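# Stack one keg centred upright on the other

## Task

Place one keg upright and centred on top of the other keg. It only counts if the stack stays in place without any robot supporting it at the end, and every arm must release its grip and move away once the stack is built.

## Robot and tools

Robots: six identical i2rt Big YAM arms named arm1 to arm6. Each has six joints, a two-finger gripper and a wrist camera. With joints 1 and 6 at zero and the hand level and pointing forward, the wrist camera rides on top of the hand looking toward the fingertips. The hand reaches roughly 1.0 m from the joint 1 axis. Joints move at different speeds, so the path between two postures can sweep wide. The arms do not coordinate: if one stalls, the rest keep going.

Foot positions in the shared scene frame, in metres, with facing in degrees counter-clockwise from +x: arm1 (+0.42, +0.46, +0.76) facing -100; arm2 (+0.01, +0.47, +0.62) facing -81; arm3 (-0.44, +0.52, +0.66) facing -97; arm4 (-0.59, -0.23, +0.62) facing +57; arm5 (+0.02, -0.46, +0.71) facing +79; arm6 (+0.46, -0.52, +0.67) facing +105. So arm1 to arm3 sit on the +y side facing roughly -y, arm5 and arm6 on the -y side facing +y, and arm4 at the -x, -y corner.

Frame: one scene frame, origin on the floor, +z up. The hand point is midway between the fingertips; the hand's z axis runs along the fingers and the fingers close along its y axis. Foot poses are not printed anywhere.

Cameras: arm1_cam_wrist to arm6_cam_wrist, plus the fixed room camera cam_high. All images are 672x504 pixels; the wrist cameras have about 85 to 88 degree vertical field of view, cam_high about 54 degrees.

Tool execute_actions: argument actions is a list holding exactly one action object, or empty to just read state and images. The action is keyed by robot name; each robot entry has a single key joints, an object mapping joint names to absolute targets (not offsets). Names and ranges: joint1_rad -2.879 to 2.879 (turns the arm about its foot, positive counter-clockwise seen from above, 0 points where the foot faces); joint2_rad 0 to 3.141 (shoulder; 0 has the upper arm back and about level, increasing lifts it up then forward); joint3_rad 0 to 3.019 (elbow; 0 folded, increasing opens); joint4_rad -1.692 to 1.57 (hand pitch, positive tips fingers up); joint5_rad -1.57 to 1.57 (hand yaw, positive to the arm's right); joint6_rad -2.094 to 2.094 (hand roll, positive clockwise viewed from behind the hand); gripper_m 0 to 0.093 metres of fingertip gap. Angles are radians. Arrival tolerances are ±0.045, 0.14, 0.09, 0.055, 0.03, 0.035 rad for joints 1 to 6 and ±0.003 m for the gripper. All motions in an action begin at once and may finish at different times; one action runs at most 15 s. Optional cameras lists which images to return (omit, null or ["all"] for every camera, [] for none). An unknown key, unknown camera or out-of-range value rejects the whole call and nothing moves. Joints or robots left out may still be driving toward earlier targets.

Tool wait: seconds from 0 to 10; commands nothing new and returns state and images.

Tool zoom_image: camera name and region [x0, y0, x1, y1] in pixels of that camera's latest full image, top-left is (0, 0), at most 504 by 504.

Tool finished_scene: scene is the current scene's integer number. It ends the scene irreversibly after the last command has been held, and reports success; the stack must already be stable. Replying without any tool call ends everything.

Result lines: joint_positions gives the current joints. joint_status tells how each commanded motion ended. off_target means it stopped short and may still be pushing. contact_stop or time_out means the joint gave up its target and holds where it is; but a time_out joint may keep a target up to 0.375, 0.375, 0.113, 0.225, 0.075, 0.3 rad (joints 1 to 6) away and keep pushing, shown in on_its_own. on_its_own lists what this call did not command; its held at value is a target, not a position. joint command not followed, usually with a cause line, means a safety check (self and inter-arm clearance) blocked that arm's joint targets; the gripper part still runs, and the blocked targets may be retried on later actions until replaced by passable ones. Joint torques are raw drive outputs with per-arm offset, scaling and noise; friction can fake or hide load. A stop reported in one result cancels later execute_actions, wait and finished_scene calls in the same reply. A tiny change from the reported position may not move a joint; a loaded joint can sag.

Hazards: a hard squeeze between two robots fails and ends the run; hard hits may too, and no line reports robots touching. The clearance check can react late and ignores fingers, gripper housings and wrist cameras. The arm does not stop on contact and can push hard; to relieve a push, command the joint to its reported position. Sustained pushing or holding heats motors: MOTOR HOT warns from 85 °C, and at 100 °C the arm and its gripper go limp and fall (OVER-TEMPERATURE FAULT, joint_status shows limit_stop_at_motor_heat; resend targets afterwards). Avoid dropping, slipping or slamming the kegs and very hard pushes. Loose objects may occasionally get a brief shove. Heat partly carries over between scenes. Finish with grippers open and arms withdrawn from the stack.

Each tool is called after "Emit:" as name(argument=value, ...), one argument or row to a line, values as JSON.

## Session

Emit:
execute_actions(
  actions=[],
)

Scene clock: 0.00 s.
Joint torques (N m, as the arm reports them, + toward a larger angle): no reading
arm1.joint_positions: joint1_rad=+0.356 joint2_rad=+0.559 joint3_rad=+1.366 joint4_rad=-1.345 joint5_rad=+0.091 joint6_rad=-0.411 gripper_m=+0.094
arm1.joint_status: not commanded
arm1.hand: x=+0.4489 y=+0.2415 z=+1.2926 quat_wxyz=(-0.271, -0.425, -0.762, +0.406) (m; scene frame)
arm2.joint_positions: joint1_rad=-0.267 joint2_rad=+0.618 joint3_rad=+1.471 joint4_rad=-1.477 joint5_rad=-0.141 joint6_rad=+0.293 gripper_m=+0.094
arm2.joint_status: not commanded
arm2.hand: x=+0.0117 y=+0.2677 z=+1.1691 quat_wxyz=(-0.390, -0.723, -0.516, +0.244) (m; scene frame)
arm3.joint_positions: joint1_rad=+0.165 joint2_rad=+0.618 joint3_rad=+1.464 joint4_rad=-1.231 joint5_rad=+0.201 joint6_rad=+0.487 gripper_m=+0.094
arm3.joint_status: not commanded
arm3.hand: x=-0.4660 y=+0.2910 z=+1.2616 quat_wxyz=(-0.441, -0.728, -0.390, +0.351) (m; scene frame)
arm4.joint_positions: joint1_rad=-0.416 joint2_rad=+0.547 joint3_rad=+1.331 joint4_rad=-1.403 joint5_rad=-0.039 joint6_rad=-0.504 gripper_m=+0.095
arm4.joint_status: not commanded
arm4.hand: x=-0.4206 y=-0.1098 z=+1.1327 quat_wxyz=(-0.455, +0.465, -0.759, -0.030) (m; scene frame)
arm5.joint_positions: joint1_rad=+0.286 joint2_rad=+0.617 joint3_rad=+1.450 joint4_rad=-1.174 joint5_rad=+0.244 joint6_rad=+0.094 gripper_m=+0.094
arm5.joint_status: not commanded
arm5.hand: x=+0.0303 y=-0.2196 z=+1.3139 quat_wxyz=(-0.444, +0.529, -0.619, -0.376) (m; scene frame)
arm6.joint_positions: joint1_rad=-0.117 joint2_rad=+0.543 joint3_rad=+1.341 joint4_rad=-1.526 joint5_rad=-0.193 joint6_rad=+0.499 gripper_m=+0.094
arm6.joint_status: not commanded
arm6.hand: x=+0.4006 y=-0.3479 z=+1.1692 quat_wxyz=(-0.103, +0.554, -0.720, -0.405) (m; scene frame)
pictures: arm1_cam_wrist, arm2_cam_wrist, arm3_cam_wrist, arm4_cam_wrist, arm5_cam_wrist, arm6_cam_wrist, cam_high
Images, in order (width x height): arm1_cam_wrist 672x504, arm2_cam_wrist 672x504, arm3_cam_wrist 672x504, arm4_cam_wrist 672x504, arm5_cam_wrist 672x504, arm6_cam_wrist 672x504, cam_high 672x504.

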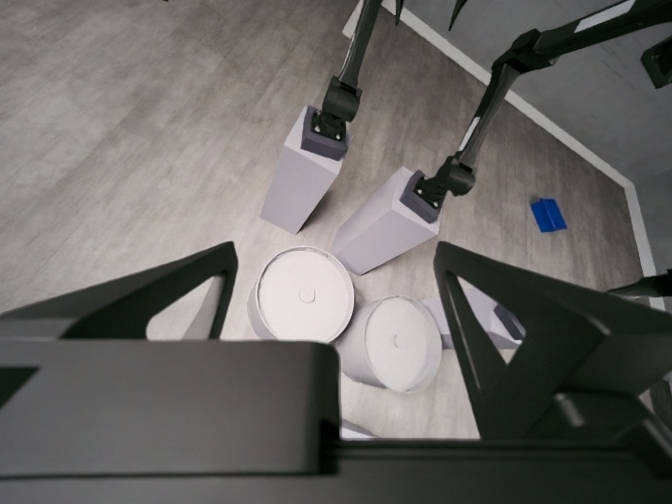

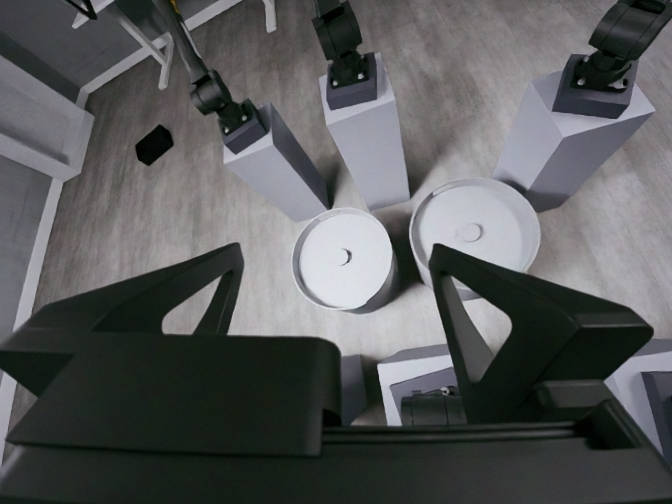

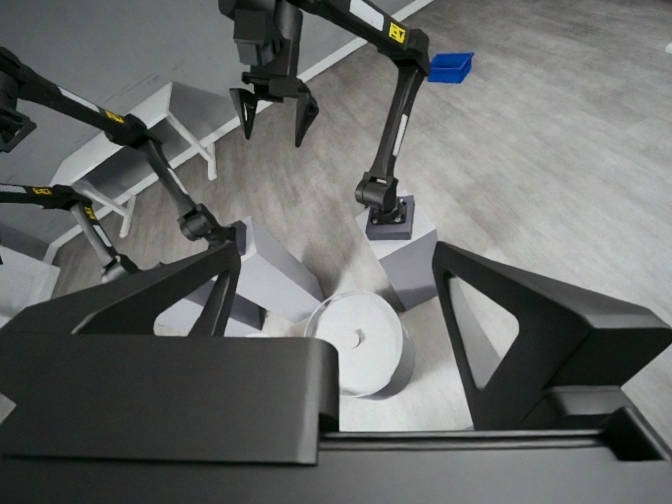

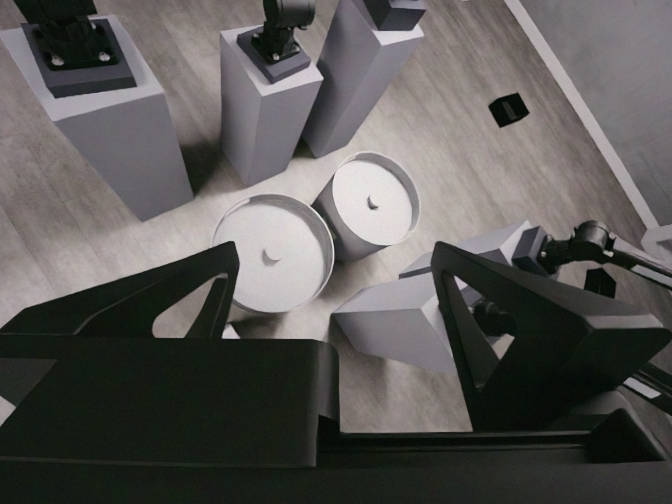

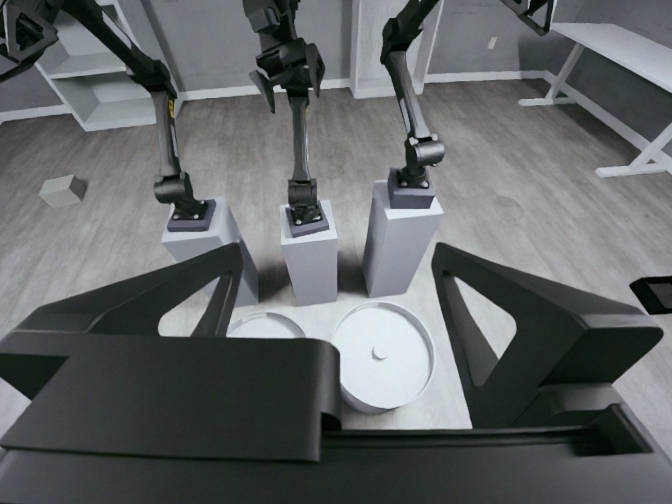

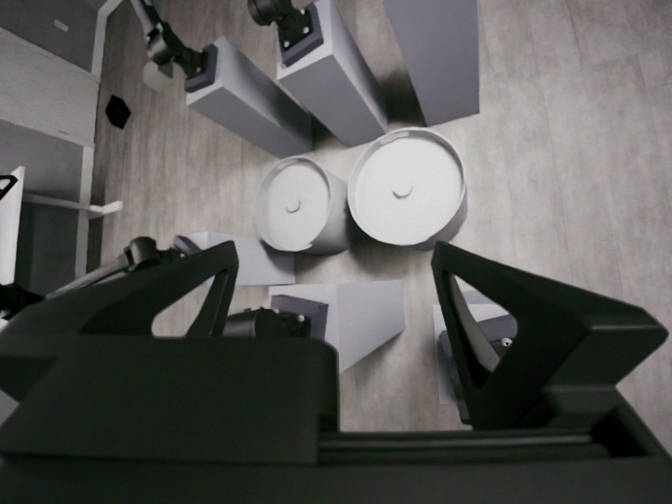

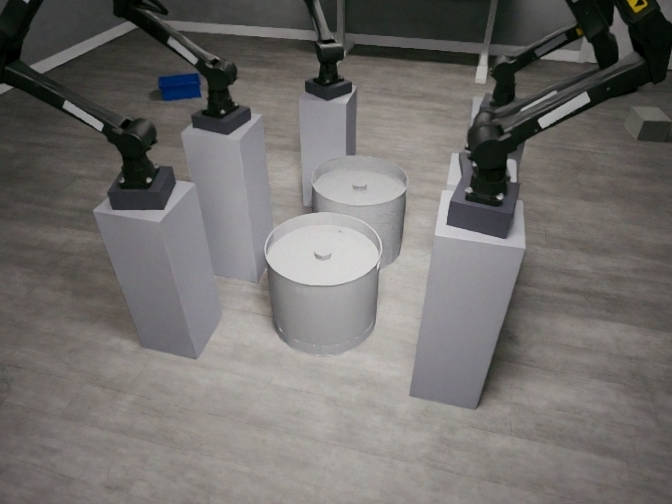

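Emit:
execute_actions(
  actions=[
    {"arm3":{"joints":{"joint1_rad":-0.6}},"arm4":{"joints":{"joint1_rad":1.0}},"arm1":{"joints":{"joint1_rad":0.065,"joint2_rad":1.8,"joint3_rad":0.7,"joint4_rad":-0.7,"joint5_rad":0,"joint6_rad":-0.91}},"arm2":{"joints":{"joint1_rad":0.22,"joint2_rad":1.45,"joint3_rad":0.75,"joint4_rad":-0.9,"joint5_rad":0,"joint6_rad":1.49}},"arm5":{"joints":{"joint1_rad":-0.125,"joint2_rad":1.6,"joint3_rad":0.6,"joint4_rad":-0.7,"joint5_rad":0,"joint6_rad":-1.19}},"arm6":{"joints":{"joint1_rad":0.023,"joint2_rad":1.68,"joint3_rad":0.82,"joint4_rad":-0.85,"joint5_rad":0,"joint6_rad":1.24}}},
  ],
  cameras=[],
)

Emit:
execute_actions(
  actions=[
    {"arm1":{"joints":{"joint2_rad":2.25,"joint3_rad":0.76,"joint4_rad":-0.2}},"arm2":{"joints":{"joint2_rad":1.85,"joint3_rad":0.7,"joint4_rad":-0.47}},"arm5":{"joints":{"joint2_rad":2.1,"joint3_rad":0.6,"joint4_rad":-0.15}},"arm6":{"joints":{"joint2_rad":2.05,"joint3_rad":0.79,"joint4_rad":-0.4}}},
  ],
  cameras=[],
)

Emit:
execute_actions(
  actions=[
    {"arm1":{"joints":{"joint2_rad":2.585,"joint3_rad":0.945,"joint4_rad":0.075}},"arm2":{"joints":{"joint2_rad":2.16,"joint3_rad":0.755,"joint4_rad":-0.15}},"arm5":{"joints":{"joint2_rad":2.46,"joint3_rad":0.69,"joint4_rad":0.21}},"arm6":{"joints":{"joint2_rad":2.335,"joint3_rad":0.83,"joint4_rad":-0.05}}},
  ],
  cameras=["arm1_cam_wrist","arm2_cam_wrist","arm5_cam_wrist","arm6_cam_wrist"],
)

Scene clock: 23.67 s.
Joint torques (N m, as the arm reports them, + toward a larger angle): arm1=[ -2.2  -10.39   4.72  -0.04  -0.11  -0.13] | arm2=[-0.41 -9.68  7.18  1.02  0.11  0.1 ] | arm3=[-0.48  1.81  9.78  2.15  0.   -0.15] | arm4=[1.25 3.13 9.71 1.7  0.   0.1 ] | arm5=[ 1.31 -6.62  4.92  0.44 -0.22 -0.06] | arm6=[-0.46 -9.69  6.43  0.7   0.27  0.35]
arm1.joint_positions: joint1_rad=+0.071 joint2_rad=+1.796 joint3_rad=+0.692 joint4_rad=-0.708 joint5_rad=+0.001 joint6_rad=-0.895 gripper_m=+0.094
arm1.joint_status: all done
arm1.hand: x=+0.3916 y=+0.1771 z=+0.6575 quat_wxyz=(+0.042, -0.373, -0.919, -0.120) (m; scene frame)
arm2.joint_positions: joint1_rad=+0.224 joint2_rad=+1.446 joint3_rad=+0.738 joint4_rad=-0.916 joint5_rad=-0.001 joint6_rad=+1.474 gripper_m=+0.094
arm2.joint_status: all done
arm2.hand: x=+0.1282 y=+0.1735 z=+0.6398 quat_wxyz=(+0.025, -0.971, -0.236, +0.004) (m; scene frame)
arm3.joint_positions: joint1_rad=-0.587 joint2_rad=+0.618 joint3_rad=+1.464 joint4_rad=-1.231 joint5_rad=+0.201 joint6_rad=+0.487 gripper_m=+0.094
arm3.joint_status: all done
arm3.hand: x=-0.6170 y=+0.3714 z=+1.2613 quat_wxyz=(-0.282, -0.821, -0.095, +0.487) (m; scene frame)
arm4.joint_positions: joint1_rad=+0.991 joint2_rad=+0.547 joint3_rad=+1.331 joint4_rad=-1.403 joint5_rad=-0.039 joint6_rad=-0.504 gripper_m=+0.095
arm4.joint_status: all done
arm4.hand: x=-0.6759 y=-0.0406 z=+1.1326 quat_wxyz=(-0.323, +0.845, -0.281, -0.321) (m; scene frame)
arm5.joint_positions: joint1_rad=-0.128 joint2_rad=+1.590 joint3_rad=+0.589 joint4_rad=-0.709 joint5_rad=+0.003 joint6_rad=-1.180 gripper_m=+0.094
arm5.joint_status: all done
arm5.hand: x=+0.1044 y=-0.2045 z=+0.6501 quat_wxyz=(+0.068, +0.936, -0.344, +0.010) (m; scene frame)
arm6.joint_positions: joint1_rad=+0.016 joint2_rad=+1.674 joint3_rad=+0.806 joint4_rad=-0.865 joint5_rad=-0.003 joint6_rad=+1.223 gripper_m=+0.094
arm6.joint_status: all done
arm6.hand: x=+0.3655 y=-0.1978 z=+0.6395 quat_wxyz=(+0.004, +0.310, -0.947, +0.080) (m; scene frame)
pictures: none
No camera images: the call's "cameras" was empty. Leave "cameras" out to get every camera's image.

Scene clock: 24.97 s.
Joint torques (N m, as the arm reports them, + toward a larger angle): arm1=[ -2.25 -12.86   0.37   0.24  -0.12  -0.12] | arm2=[  0.31 -12.83   3.61   1.04   0.13   0.05] | arm3=[-0.27  1.9   9.89  2.09  0.04 -0.11] | arm4=[1.41 3.14 9.7  1.71 0.02 0.09] | arm5=[ 1.36 -9.41  1.06  0.53 -0.2  -0.07] | arm6=[ -0.43 -11.92   2.77   0.86   0.26   0.33]
arm1.joint_positions: joint1_rad=+0.071 joint2_rad=+2.252 joint3_rad=+0.758 joint4_rad=-0.208 joint5_rad=+0.001 joint6_rad=-0.896 gripper_m=+0.094
arm1.joint_status: all done
arm1.hand: x=+0.3880 y=+0.1547 z=+0.5098 quat_wxyz=(+0.026, -0.374, -0.924, -0.068) (m; scene frame)
arm2.joint_positions: joint1_rad=+0.224 joint2_rad=+1.855 joint3_rad=+0.698 joint4_rad=-0.486 joint5_rad=-0.001 joint6_rad=+1.475 gripper_m=+0.094
arm2.joint_status: all done
arm2.hand: x=+0.1317 y=+0.1640 z=+0.4990 quat_wxyz=(+0.035, -0.971, -0.236, +0.005) (m; scene frame)
arm3.joint_positions: joint1_rad=-0.587 joint2_rad=+0.618 joint3_rad=+1.464 joint4_rad=-1.231 joint5_rad=+0.201 joint6_rad=+0.487 gripper_m=+0.094
arm3.joint_status: not commanded
arm3.hand: x=-0.6170 y=+0.3714 z=+1.2613 quat_wxyz=(-0.282, -0.821, -0.095, +0.487) (m; scene frame)
arm4.joint_positions: joint1_rad=+0.991 joint2_rad=+0.547 joint3_rad=+1.331 joint4_rad=-1.403 joint5_rad=-0.039 joint6_rad=-0.504 gripper_m=+0.095
arm4.joint_status: not commanded
arm4.hand: x=-0.6759 y=-0.0406 z=+1.1326 quat_wxyz=(-0.323, +0.845, -0.281, -0.321) (m; scene frame)
arm5.joint_positions: joint1_rad=-0.128 joint2_rad=+2.101 joint3_rad=+0.593 joint4_rad=-0.158 joint5_rad=+0.002 joint6_rad=-1.181 gripper_m=+0.094
arm5.joint_status: all done
arm5.hand: x=+0.1071 y=-0.2018 z=+0.5042 quat_wxyz=(+0.047, +0.938, -0.344, +0.009) (m; scene frame)
arm6.joint_positions: joint1_rad=+0.016 joint2_rad=+2.050 joint3_rad=+0.786 joint4_rad=-0.416 joint5_rad=-0.003 joint6_rad=+1.224 gripper_m=+0.094
arm6.joint_status: all done
arm6.hand: x=+0.3628 y=-0.1883 z=+0.5001 quat_wxyz=(+0.003, +0.310, -0.949, +0.053) (m; scene frame)
pictures: none
No camera images: the call's "cameras" was empty. Leave "cameras" out to get every camera's image.

Scene clock: 26.17 s.
Joint torques (N m, as the arm reports them, + toward a larger angle): arm1=[ -2.25 -14.39  -0.8    0.57  -0.12  -0.1 ] | arm2=[  1.49 -16.18   1.87   1.14   0.11  -0.02] | arm3=[-0.23  2.43  9.8   2.25  0.01 -0.1 ] | arm4=[1.38 3.16 9.68 1.7  0.02 0.08] | arm5=[  1.36 -11.2   -1.39   0.72  -0.22  -0.06] | arm6=[ -0.44 -13.13   0.61   1.11   0.26   0.32]
arm1.joint_positions: joint1_rad=+0.071 joint2_rad=+2.590 joint3_rad=+0.941 joint4_rad=+0.067 joint5_rad=+0.001 joint6_rad=-0.897 gripper_m=+0.094
arm1.joint_status: all done
arm1.hand: x=+0.3836 y=+0.1195 z=+0.3967 quat_wxyz=(+0.009, -0.375, -0.927, -0.010) (m; scene frame)
arm2.joint_positions: joint1_rad=+0.224 joint2_rad=+2.172 joint3_rad=+0.752 joint4_rad=-0.167 joint5_rad=-0.001 joint6_rad=+1.475 gripper_m=+0.094
arm2.joint_status: all done
arm2.hand: x=+0.1376 y=+0.1486 z=+0.3997 quat_wxyz=(+0.007, -0.972, -0.236, +0.001) (m; scene frame)
arm3.joint_positions: joint1_rad=-0.587 joint2_rad=+0.618 joint3_rad=+1.464 joint4_rad=-1.231 joint5_rad=+0.201 joint6_rad=+0.487 gripper_m=+0.094
arm3.joint_status: not commanded
arm3.hand: x=-0.6170 y=+0.3714 z=+1.2613 quat_wxyz=(-0.282, -0.821, -0.095, +0.487) (m; scene frame)
arm4.joint_positions: joint1_rad=+0.991 joint2_rad=+0.547 joint3_rad=+1.331 joint4_rad=-1.403 joint5_rad=-0.039 joint6_rad=-0.504 gripper_m=+0.095
arm4.joint_status: not commanded
arm4.hand: x=-0.6759 y=-0.0406 z=+1.1326 quat_wxyz=(-0.323, +0.845, -0.281, -0.321) (m; scene frame)
arm5.joint_positions: joint1_rad=-0.128 joint2_rad=+2.473 joint3_rad=+0.688 joint4_rad=+0.200 joint5_rad=+0.002 joint6_rad=-1.182 gripper_m=+0.094
arm5.joint_status: all done
arm5.hand: x=+0.1097 y=-0.1980 z=+0.4002 quat_wxyz=(+0.006, +0.939, -0.344, +0.008) (m; scene frame)
arm6.joint_positions: joint1_rad=+0.016 joint2_rad=+2.340 joint3_rad=+0.827 joint4_rad=-0.067 joint5_rad=-0.003 joint6_rad=+1.224 gripper_m=+0.094
arm6.joint_status: all done
arm6.hand: x=+0.3604 y=-0.1798 z=+0.4017 quat_wxyz=(+0.001, +0.311, -0.951, +0.003) (m; scene frame)
pictures: arm1_cam_wrist, arm2_cam_wrist, arm5_cam_wrist, arm6_cam_wrist
Images, in order (width x height): arm1_cam_wrist 672x504, arm2_cam_wrist 672x504, arm5_cam_wrist 672x504, arm6_cam_wrist 672x504.

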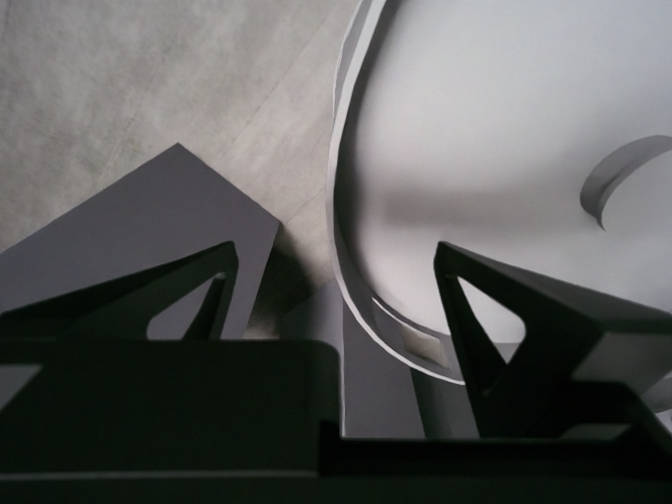

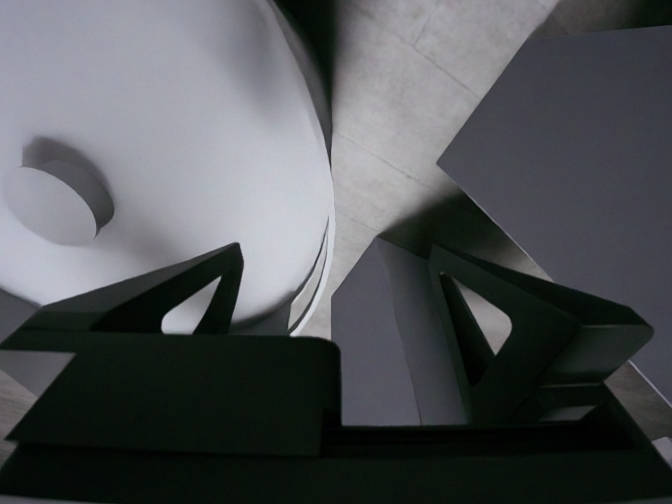

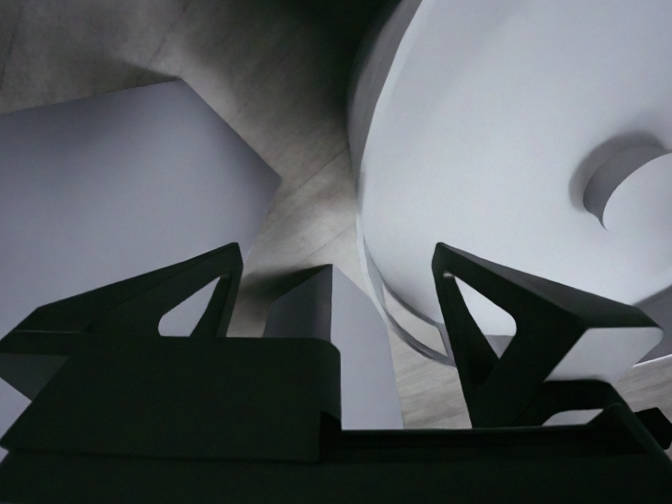

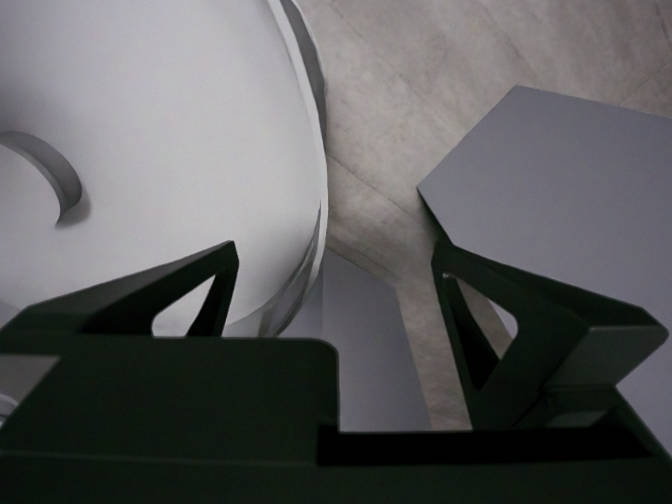

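Emit:
execute_actions(
  actions=[
    {"arm1":{"joints":{"joint2_rad":2.7,"joint3_rad":1.015,"joint4_rad":0.11}},"arm2":{"joints":{"joint1_rad":0.205,"joint2_rad":2.29,"joint3_rad":0.79,"joint4_rad":-0.07}},"arm5":{"joints":{"joint2_rad":2.58,"joint3_rad":0.78,"joint4_rad":0.25}},"arm6":{"joints":{"joint1_rad":-0.01,"joint2_rad":2.46,"joint3_rad":0.905,"joint4_rad":0.0}}},
  ],
  cameras=[],
)

Emit:
execute_actions(
  actions=[
    {"arm1":{"joints":{"joint2_rad":2.815,"joint3_rad":1.10,"joint4_rad":0.15}},"arm2":{"joints":{"joint2_rad":2.42,"joint3_rad":0.845,"joint4_rad":0.015}},"arm5":{"joints":{"joint2_rad":2.71,"joint3_rad":0.87,"joint4_rad":0.28}},"arm6":{"joints":{"joint2_rad":2.585,"joint3_rad":0.98,"joint4_rad":0.055}}},
  ],
  cameras=["arm1_cam_wrist","arm2_cam_wrist","arm5_cam_wrist","arm6_cam_wrist"],
)

Emit:
execute_actions(
  actions=[
    {"arm1":{"joints":{"gripper_m":0}},"arm2":{"joints":{"gripper_m":0}},"arm5":{"joints":{"gripper_m":0}},"arm6":{"joints":{"gripper_m":0}}},
  ],
  cameras=[],
)

Scene clock: 39.97 s.
Joint torques (N m, as the arm reports them, + toward a larger angle): arm1=[ -2.3  -14.27  -1.43   0.22  -0.12  -0.1 ] | arm2=[  0.18 -15.37   0.96   0.82   0.16  -0.01] | arm3=[-0.72  2.03  9.81  2.18  0.04 -0.13] | arm4=[1.3  2.88 9.69 1.65 0.01 0.08] | arm5=[  1.4  -10.94  -1.76   0.52  -0.2   -0.05] | arm6=[ -1.85 -11.95   0.31   0.88   0.25   0.32]
arm1.joint_positions: joint1_rad=+0.071 joint2_rad=+2.694 joint3_rad=+1.014 joint4_rad=+0.108 joint5_rad=+0.001 joint6_rad=-0.897 gripper_m=+0.094
arm1.joint_status: all done
arm1.hand: x=+0.3829 y=+0.1164 z=+0.3597 quat_wxyz=(+0.007, -0.375, -0.927, -0.005) (m; scene frame)
arm2.joint_positions: joint1_rad=+0.213 joint2_rad=+2.296 joint3_rad=+0.788 joint4_rad=-0.084 joint5_rad=-0.001 joint6_rad=+1.475 gripper_m=+0.094
arm2.joint_status: all done
arm2.hand: x=+0.1330 y=+0.1499 z=+0.3608 quat_wxyz=(+0.010, -0.973, -0.230, +0.002) (m; scene frame)
arm3.joint_positions: joint1_rad=-0.587 joint2_rad=+0.618 joint3_rad=+1.464 joint4_rad=-1.231 joint5_rad=+0.201 joint6_rad=+0.487 gripper_m=+0.094
arm3.joint_status: not commanded
arm3.hand: x=-0.6170 y=+0.3714 z=+1.2613 quat_wxyz=(-0.282, -0.821, -0.095, +0.487) (m; scene frame)
arm4.joint_positions: joint1_rad=+0.991 joint2_rad=+0.547 joint3_rad=+1.331 joint4_rad=-1.403 joint5_rad=-0.039 joint6_rad=-0.504 gripper_m=+0.095
arm4.joint_status: not commanded
arm4.hand: x=-0.6759 y=-0.0406 z=+1.1326 quat_wxyz=(-0.323, +0.845, -0.281, -0.321) (m; scene frame)
arm5.joint_positions: joint1_rad=-0.128 joint2_rad=+2.576 joint3_rad=+0.785 joint4_rad=+0.246 joint5_rad=+0.002 joint6_rad=-1.182 gripper_m=+0.094
arm5.joint_status: all done
arm5.hand: x=+0.1178 y=-0.1745 z=+0.3649 quat_wxyz=(-0.014, +0.939, -0.344, +0.007) (m; scene frame)
arm6.joint_positions: joint1_rad=-0.002 joint2_rad=+2.451 joint3_rad=+0.904 joint4_rad=-0.011 joint5_rad=-0.003 joint6_rad=+1.224 gripper_m=+0.094
arm6.joint_status: all done
arm6.hand: x=+0.3625 y=-0.1632 z=+0.3651 quat_wxyz=(+0.001, +0.302, -0.953, -0.008) (m; scene frame)
pictures: none
No camera images: the call's "cameras" was empty. Leave "cameras" out to get every camera's image.

Scene clock: 40.93 s.
Joint torques (N m, as the arm reports them, + toward a larger angle): arm1=[ -2.25 -13.94  -1.8    0.51  -0.12  -0.1 ] | arm2=[  0.47 -15.85   0.45   0.85   0.14   0.02] | arm3=[-0.94  2.17 10.01  2.25  0.03 -0.11] | arm4=[1.31 3.06 9.7  1.7  0.01 0.09] | arm5=[  1.11 -11.28  -2.2    0.55  -0.21  -0.05] | arm6=[ -1.85 -13.3   -0.19   0.86   0.26   0.32]
arm1.joint_positions: joint1_rad=+0.071 joint2_rad=+2.809 joint3_rad=+1.101 joint4_rad=+0.146 joint5_rad=+0.001 joint6_rad=-0.897 gripper_m=+0.094
arm1.joint_status: all done
arm1.hand: x=+0.3824 y=+0.1160 z=+0.3178 quat_wxyz=(+0.006, -0.375, -0.927, +0.000) (m; scene frame)
arm2.joint_positions: joint1_rad=+0.213 joint2_rad=+2.424 joint3_rad=+0.844 joint4_rad=+0.001 joint5_rad=-0.001 joint6_rad=+1.475 gripper_m=+0.094
arm2.joint_status: all done
arm2.hand: x=+0.1343 y=+0.1463 z=+0.3194 quat_wxyz=(+0.003, -0.973, -0.230, +0.001) (m; scene frame)
arm3.joint_positions: joint1_rad=-0.587 joint2_rad=+0.618 joint3_rad=+1.464 joint4_rad=-1.231 joint5_rad=+0.201 joint6_rad=+0.487 gripper_m=+0.094
arm3.joint_status: not commanded
arm3.hand: x=-0.6170 y=+0.3714 z=+1.2613 quat_wxyz=(-0.282, -0.821, -0.095, +0.487) (m; scene frame)
arm4.joint_positions: joint1_rad=+0.991 joint2_rad=+0.547 joint3_rad=+1.331 joint4_rad=-1.403 joint5_rad=-0.039 joint6_rad=-0.504 gripper_m=+0.095
arm4.joint_status: not commanded
arm4.hand: x=-0.6759 y=-0.0406 z=+1.1326 quat_wxyz=(-0.323, +0.845, -0.281, -0.321) (m; scene frame)
arm5.joint_positions: joint1_rad=-0.128 joint2_rad=+2.711 joint3_rad=+0.874 joint4_rad=+0.276 joint5_rad=+0.002 joint6_rad=-1.182 gripper_m=+0.094
arm5.joint_status: all done
arm5.hand: x=+0.1168 y=-0.1795 z=+0.3197 quat_wxyz=(-0.006, +0.939, -0.344, +0.007) (m; scene frame)
arm6.joint_positions: joint1_rad=-0.002 joint2_rad=+2.578 joint3_rad=+0.978 joint4_rad=+0.044 joint5_rad=-0.003 joint6_rad=+1.224 gripper_m=+0.094
arm6.joint_status: all done
arm6.hand: x=+0.3620 y=-0.1614 z=+0.3212 quat_wxyz=(+0.001, +0.302, -0.953, -0.009) (m; scene frame)
pictures: arm1_cam_wrist, arm2_cam_wrist, arm5_cam_wrist, arm6_cam_wrist
Images, in order (width x height): arm1_cam_wrist 672x504, arm2_cam_wrist 672x504, arm5_cam_wrist 672x504, arm6_cam_wrist 672x504.

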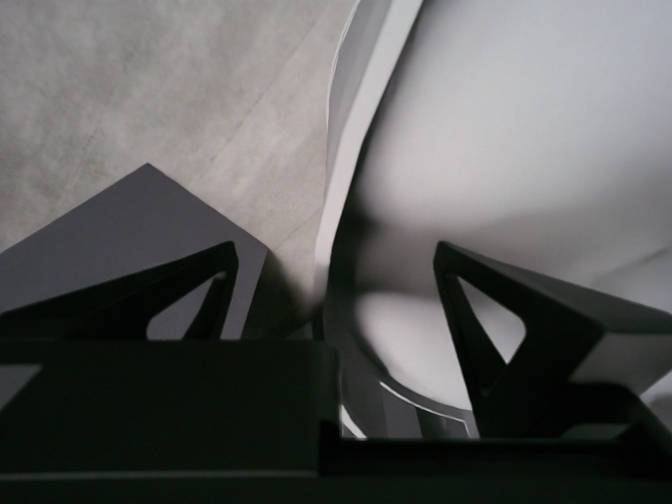

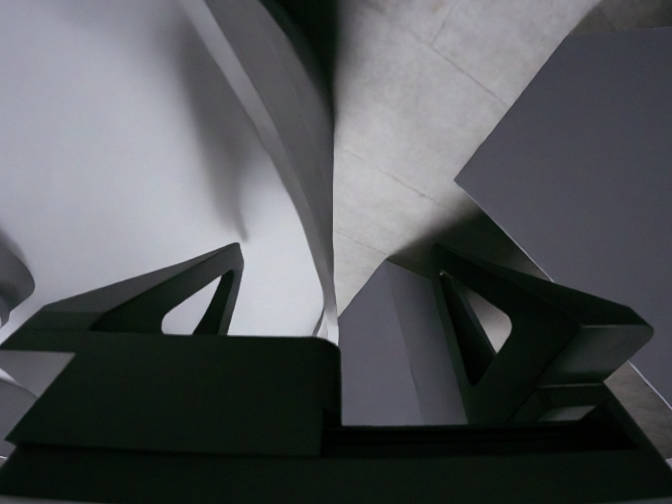

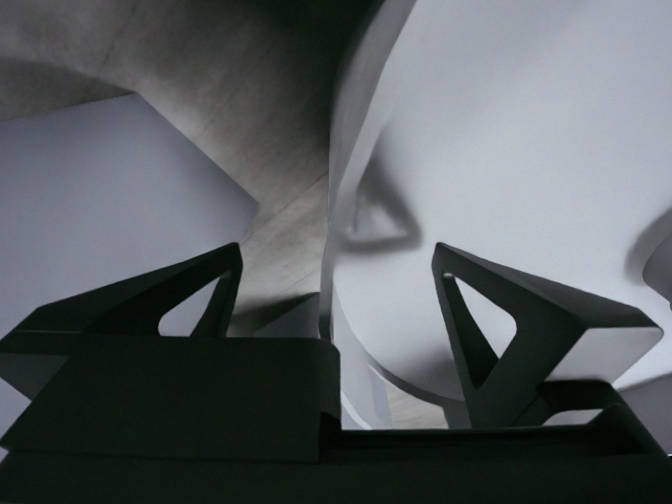

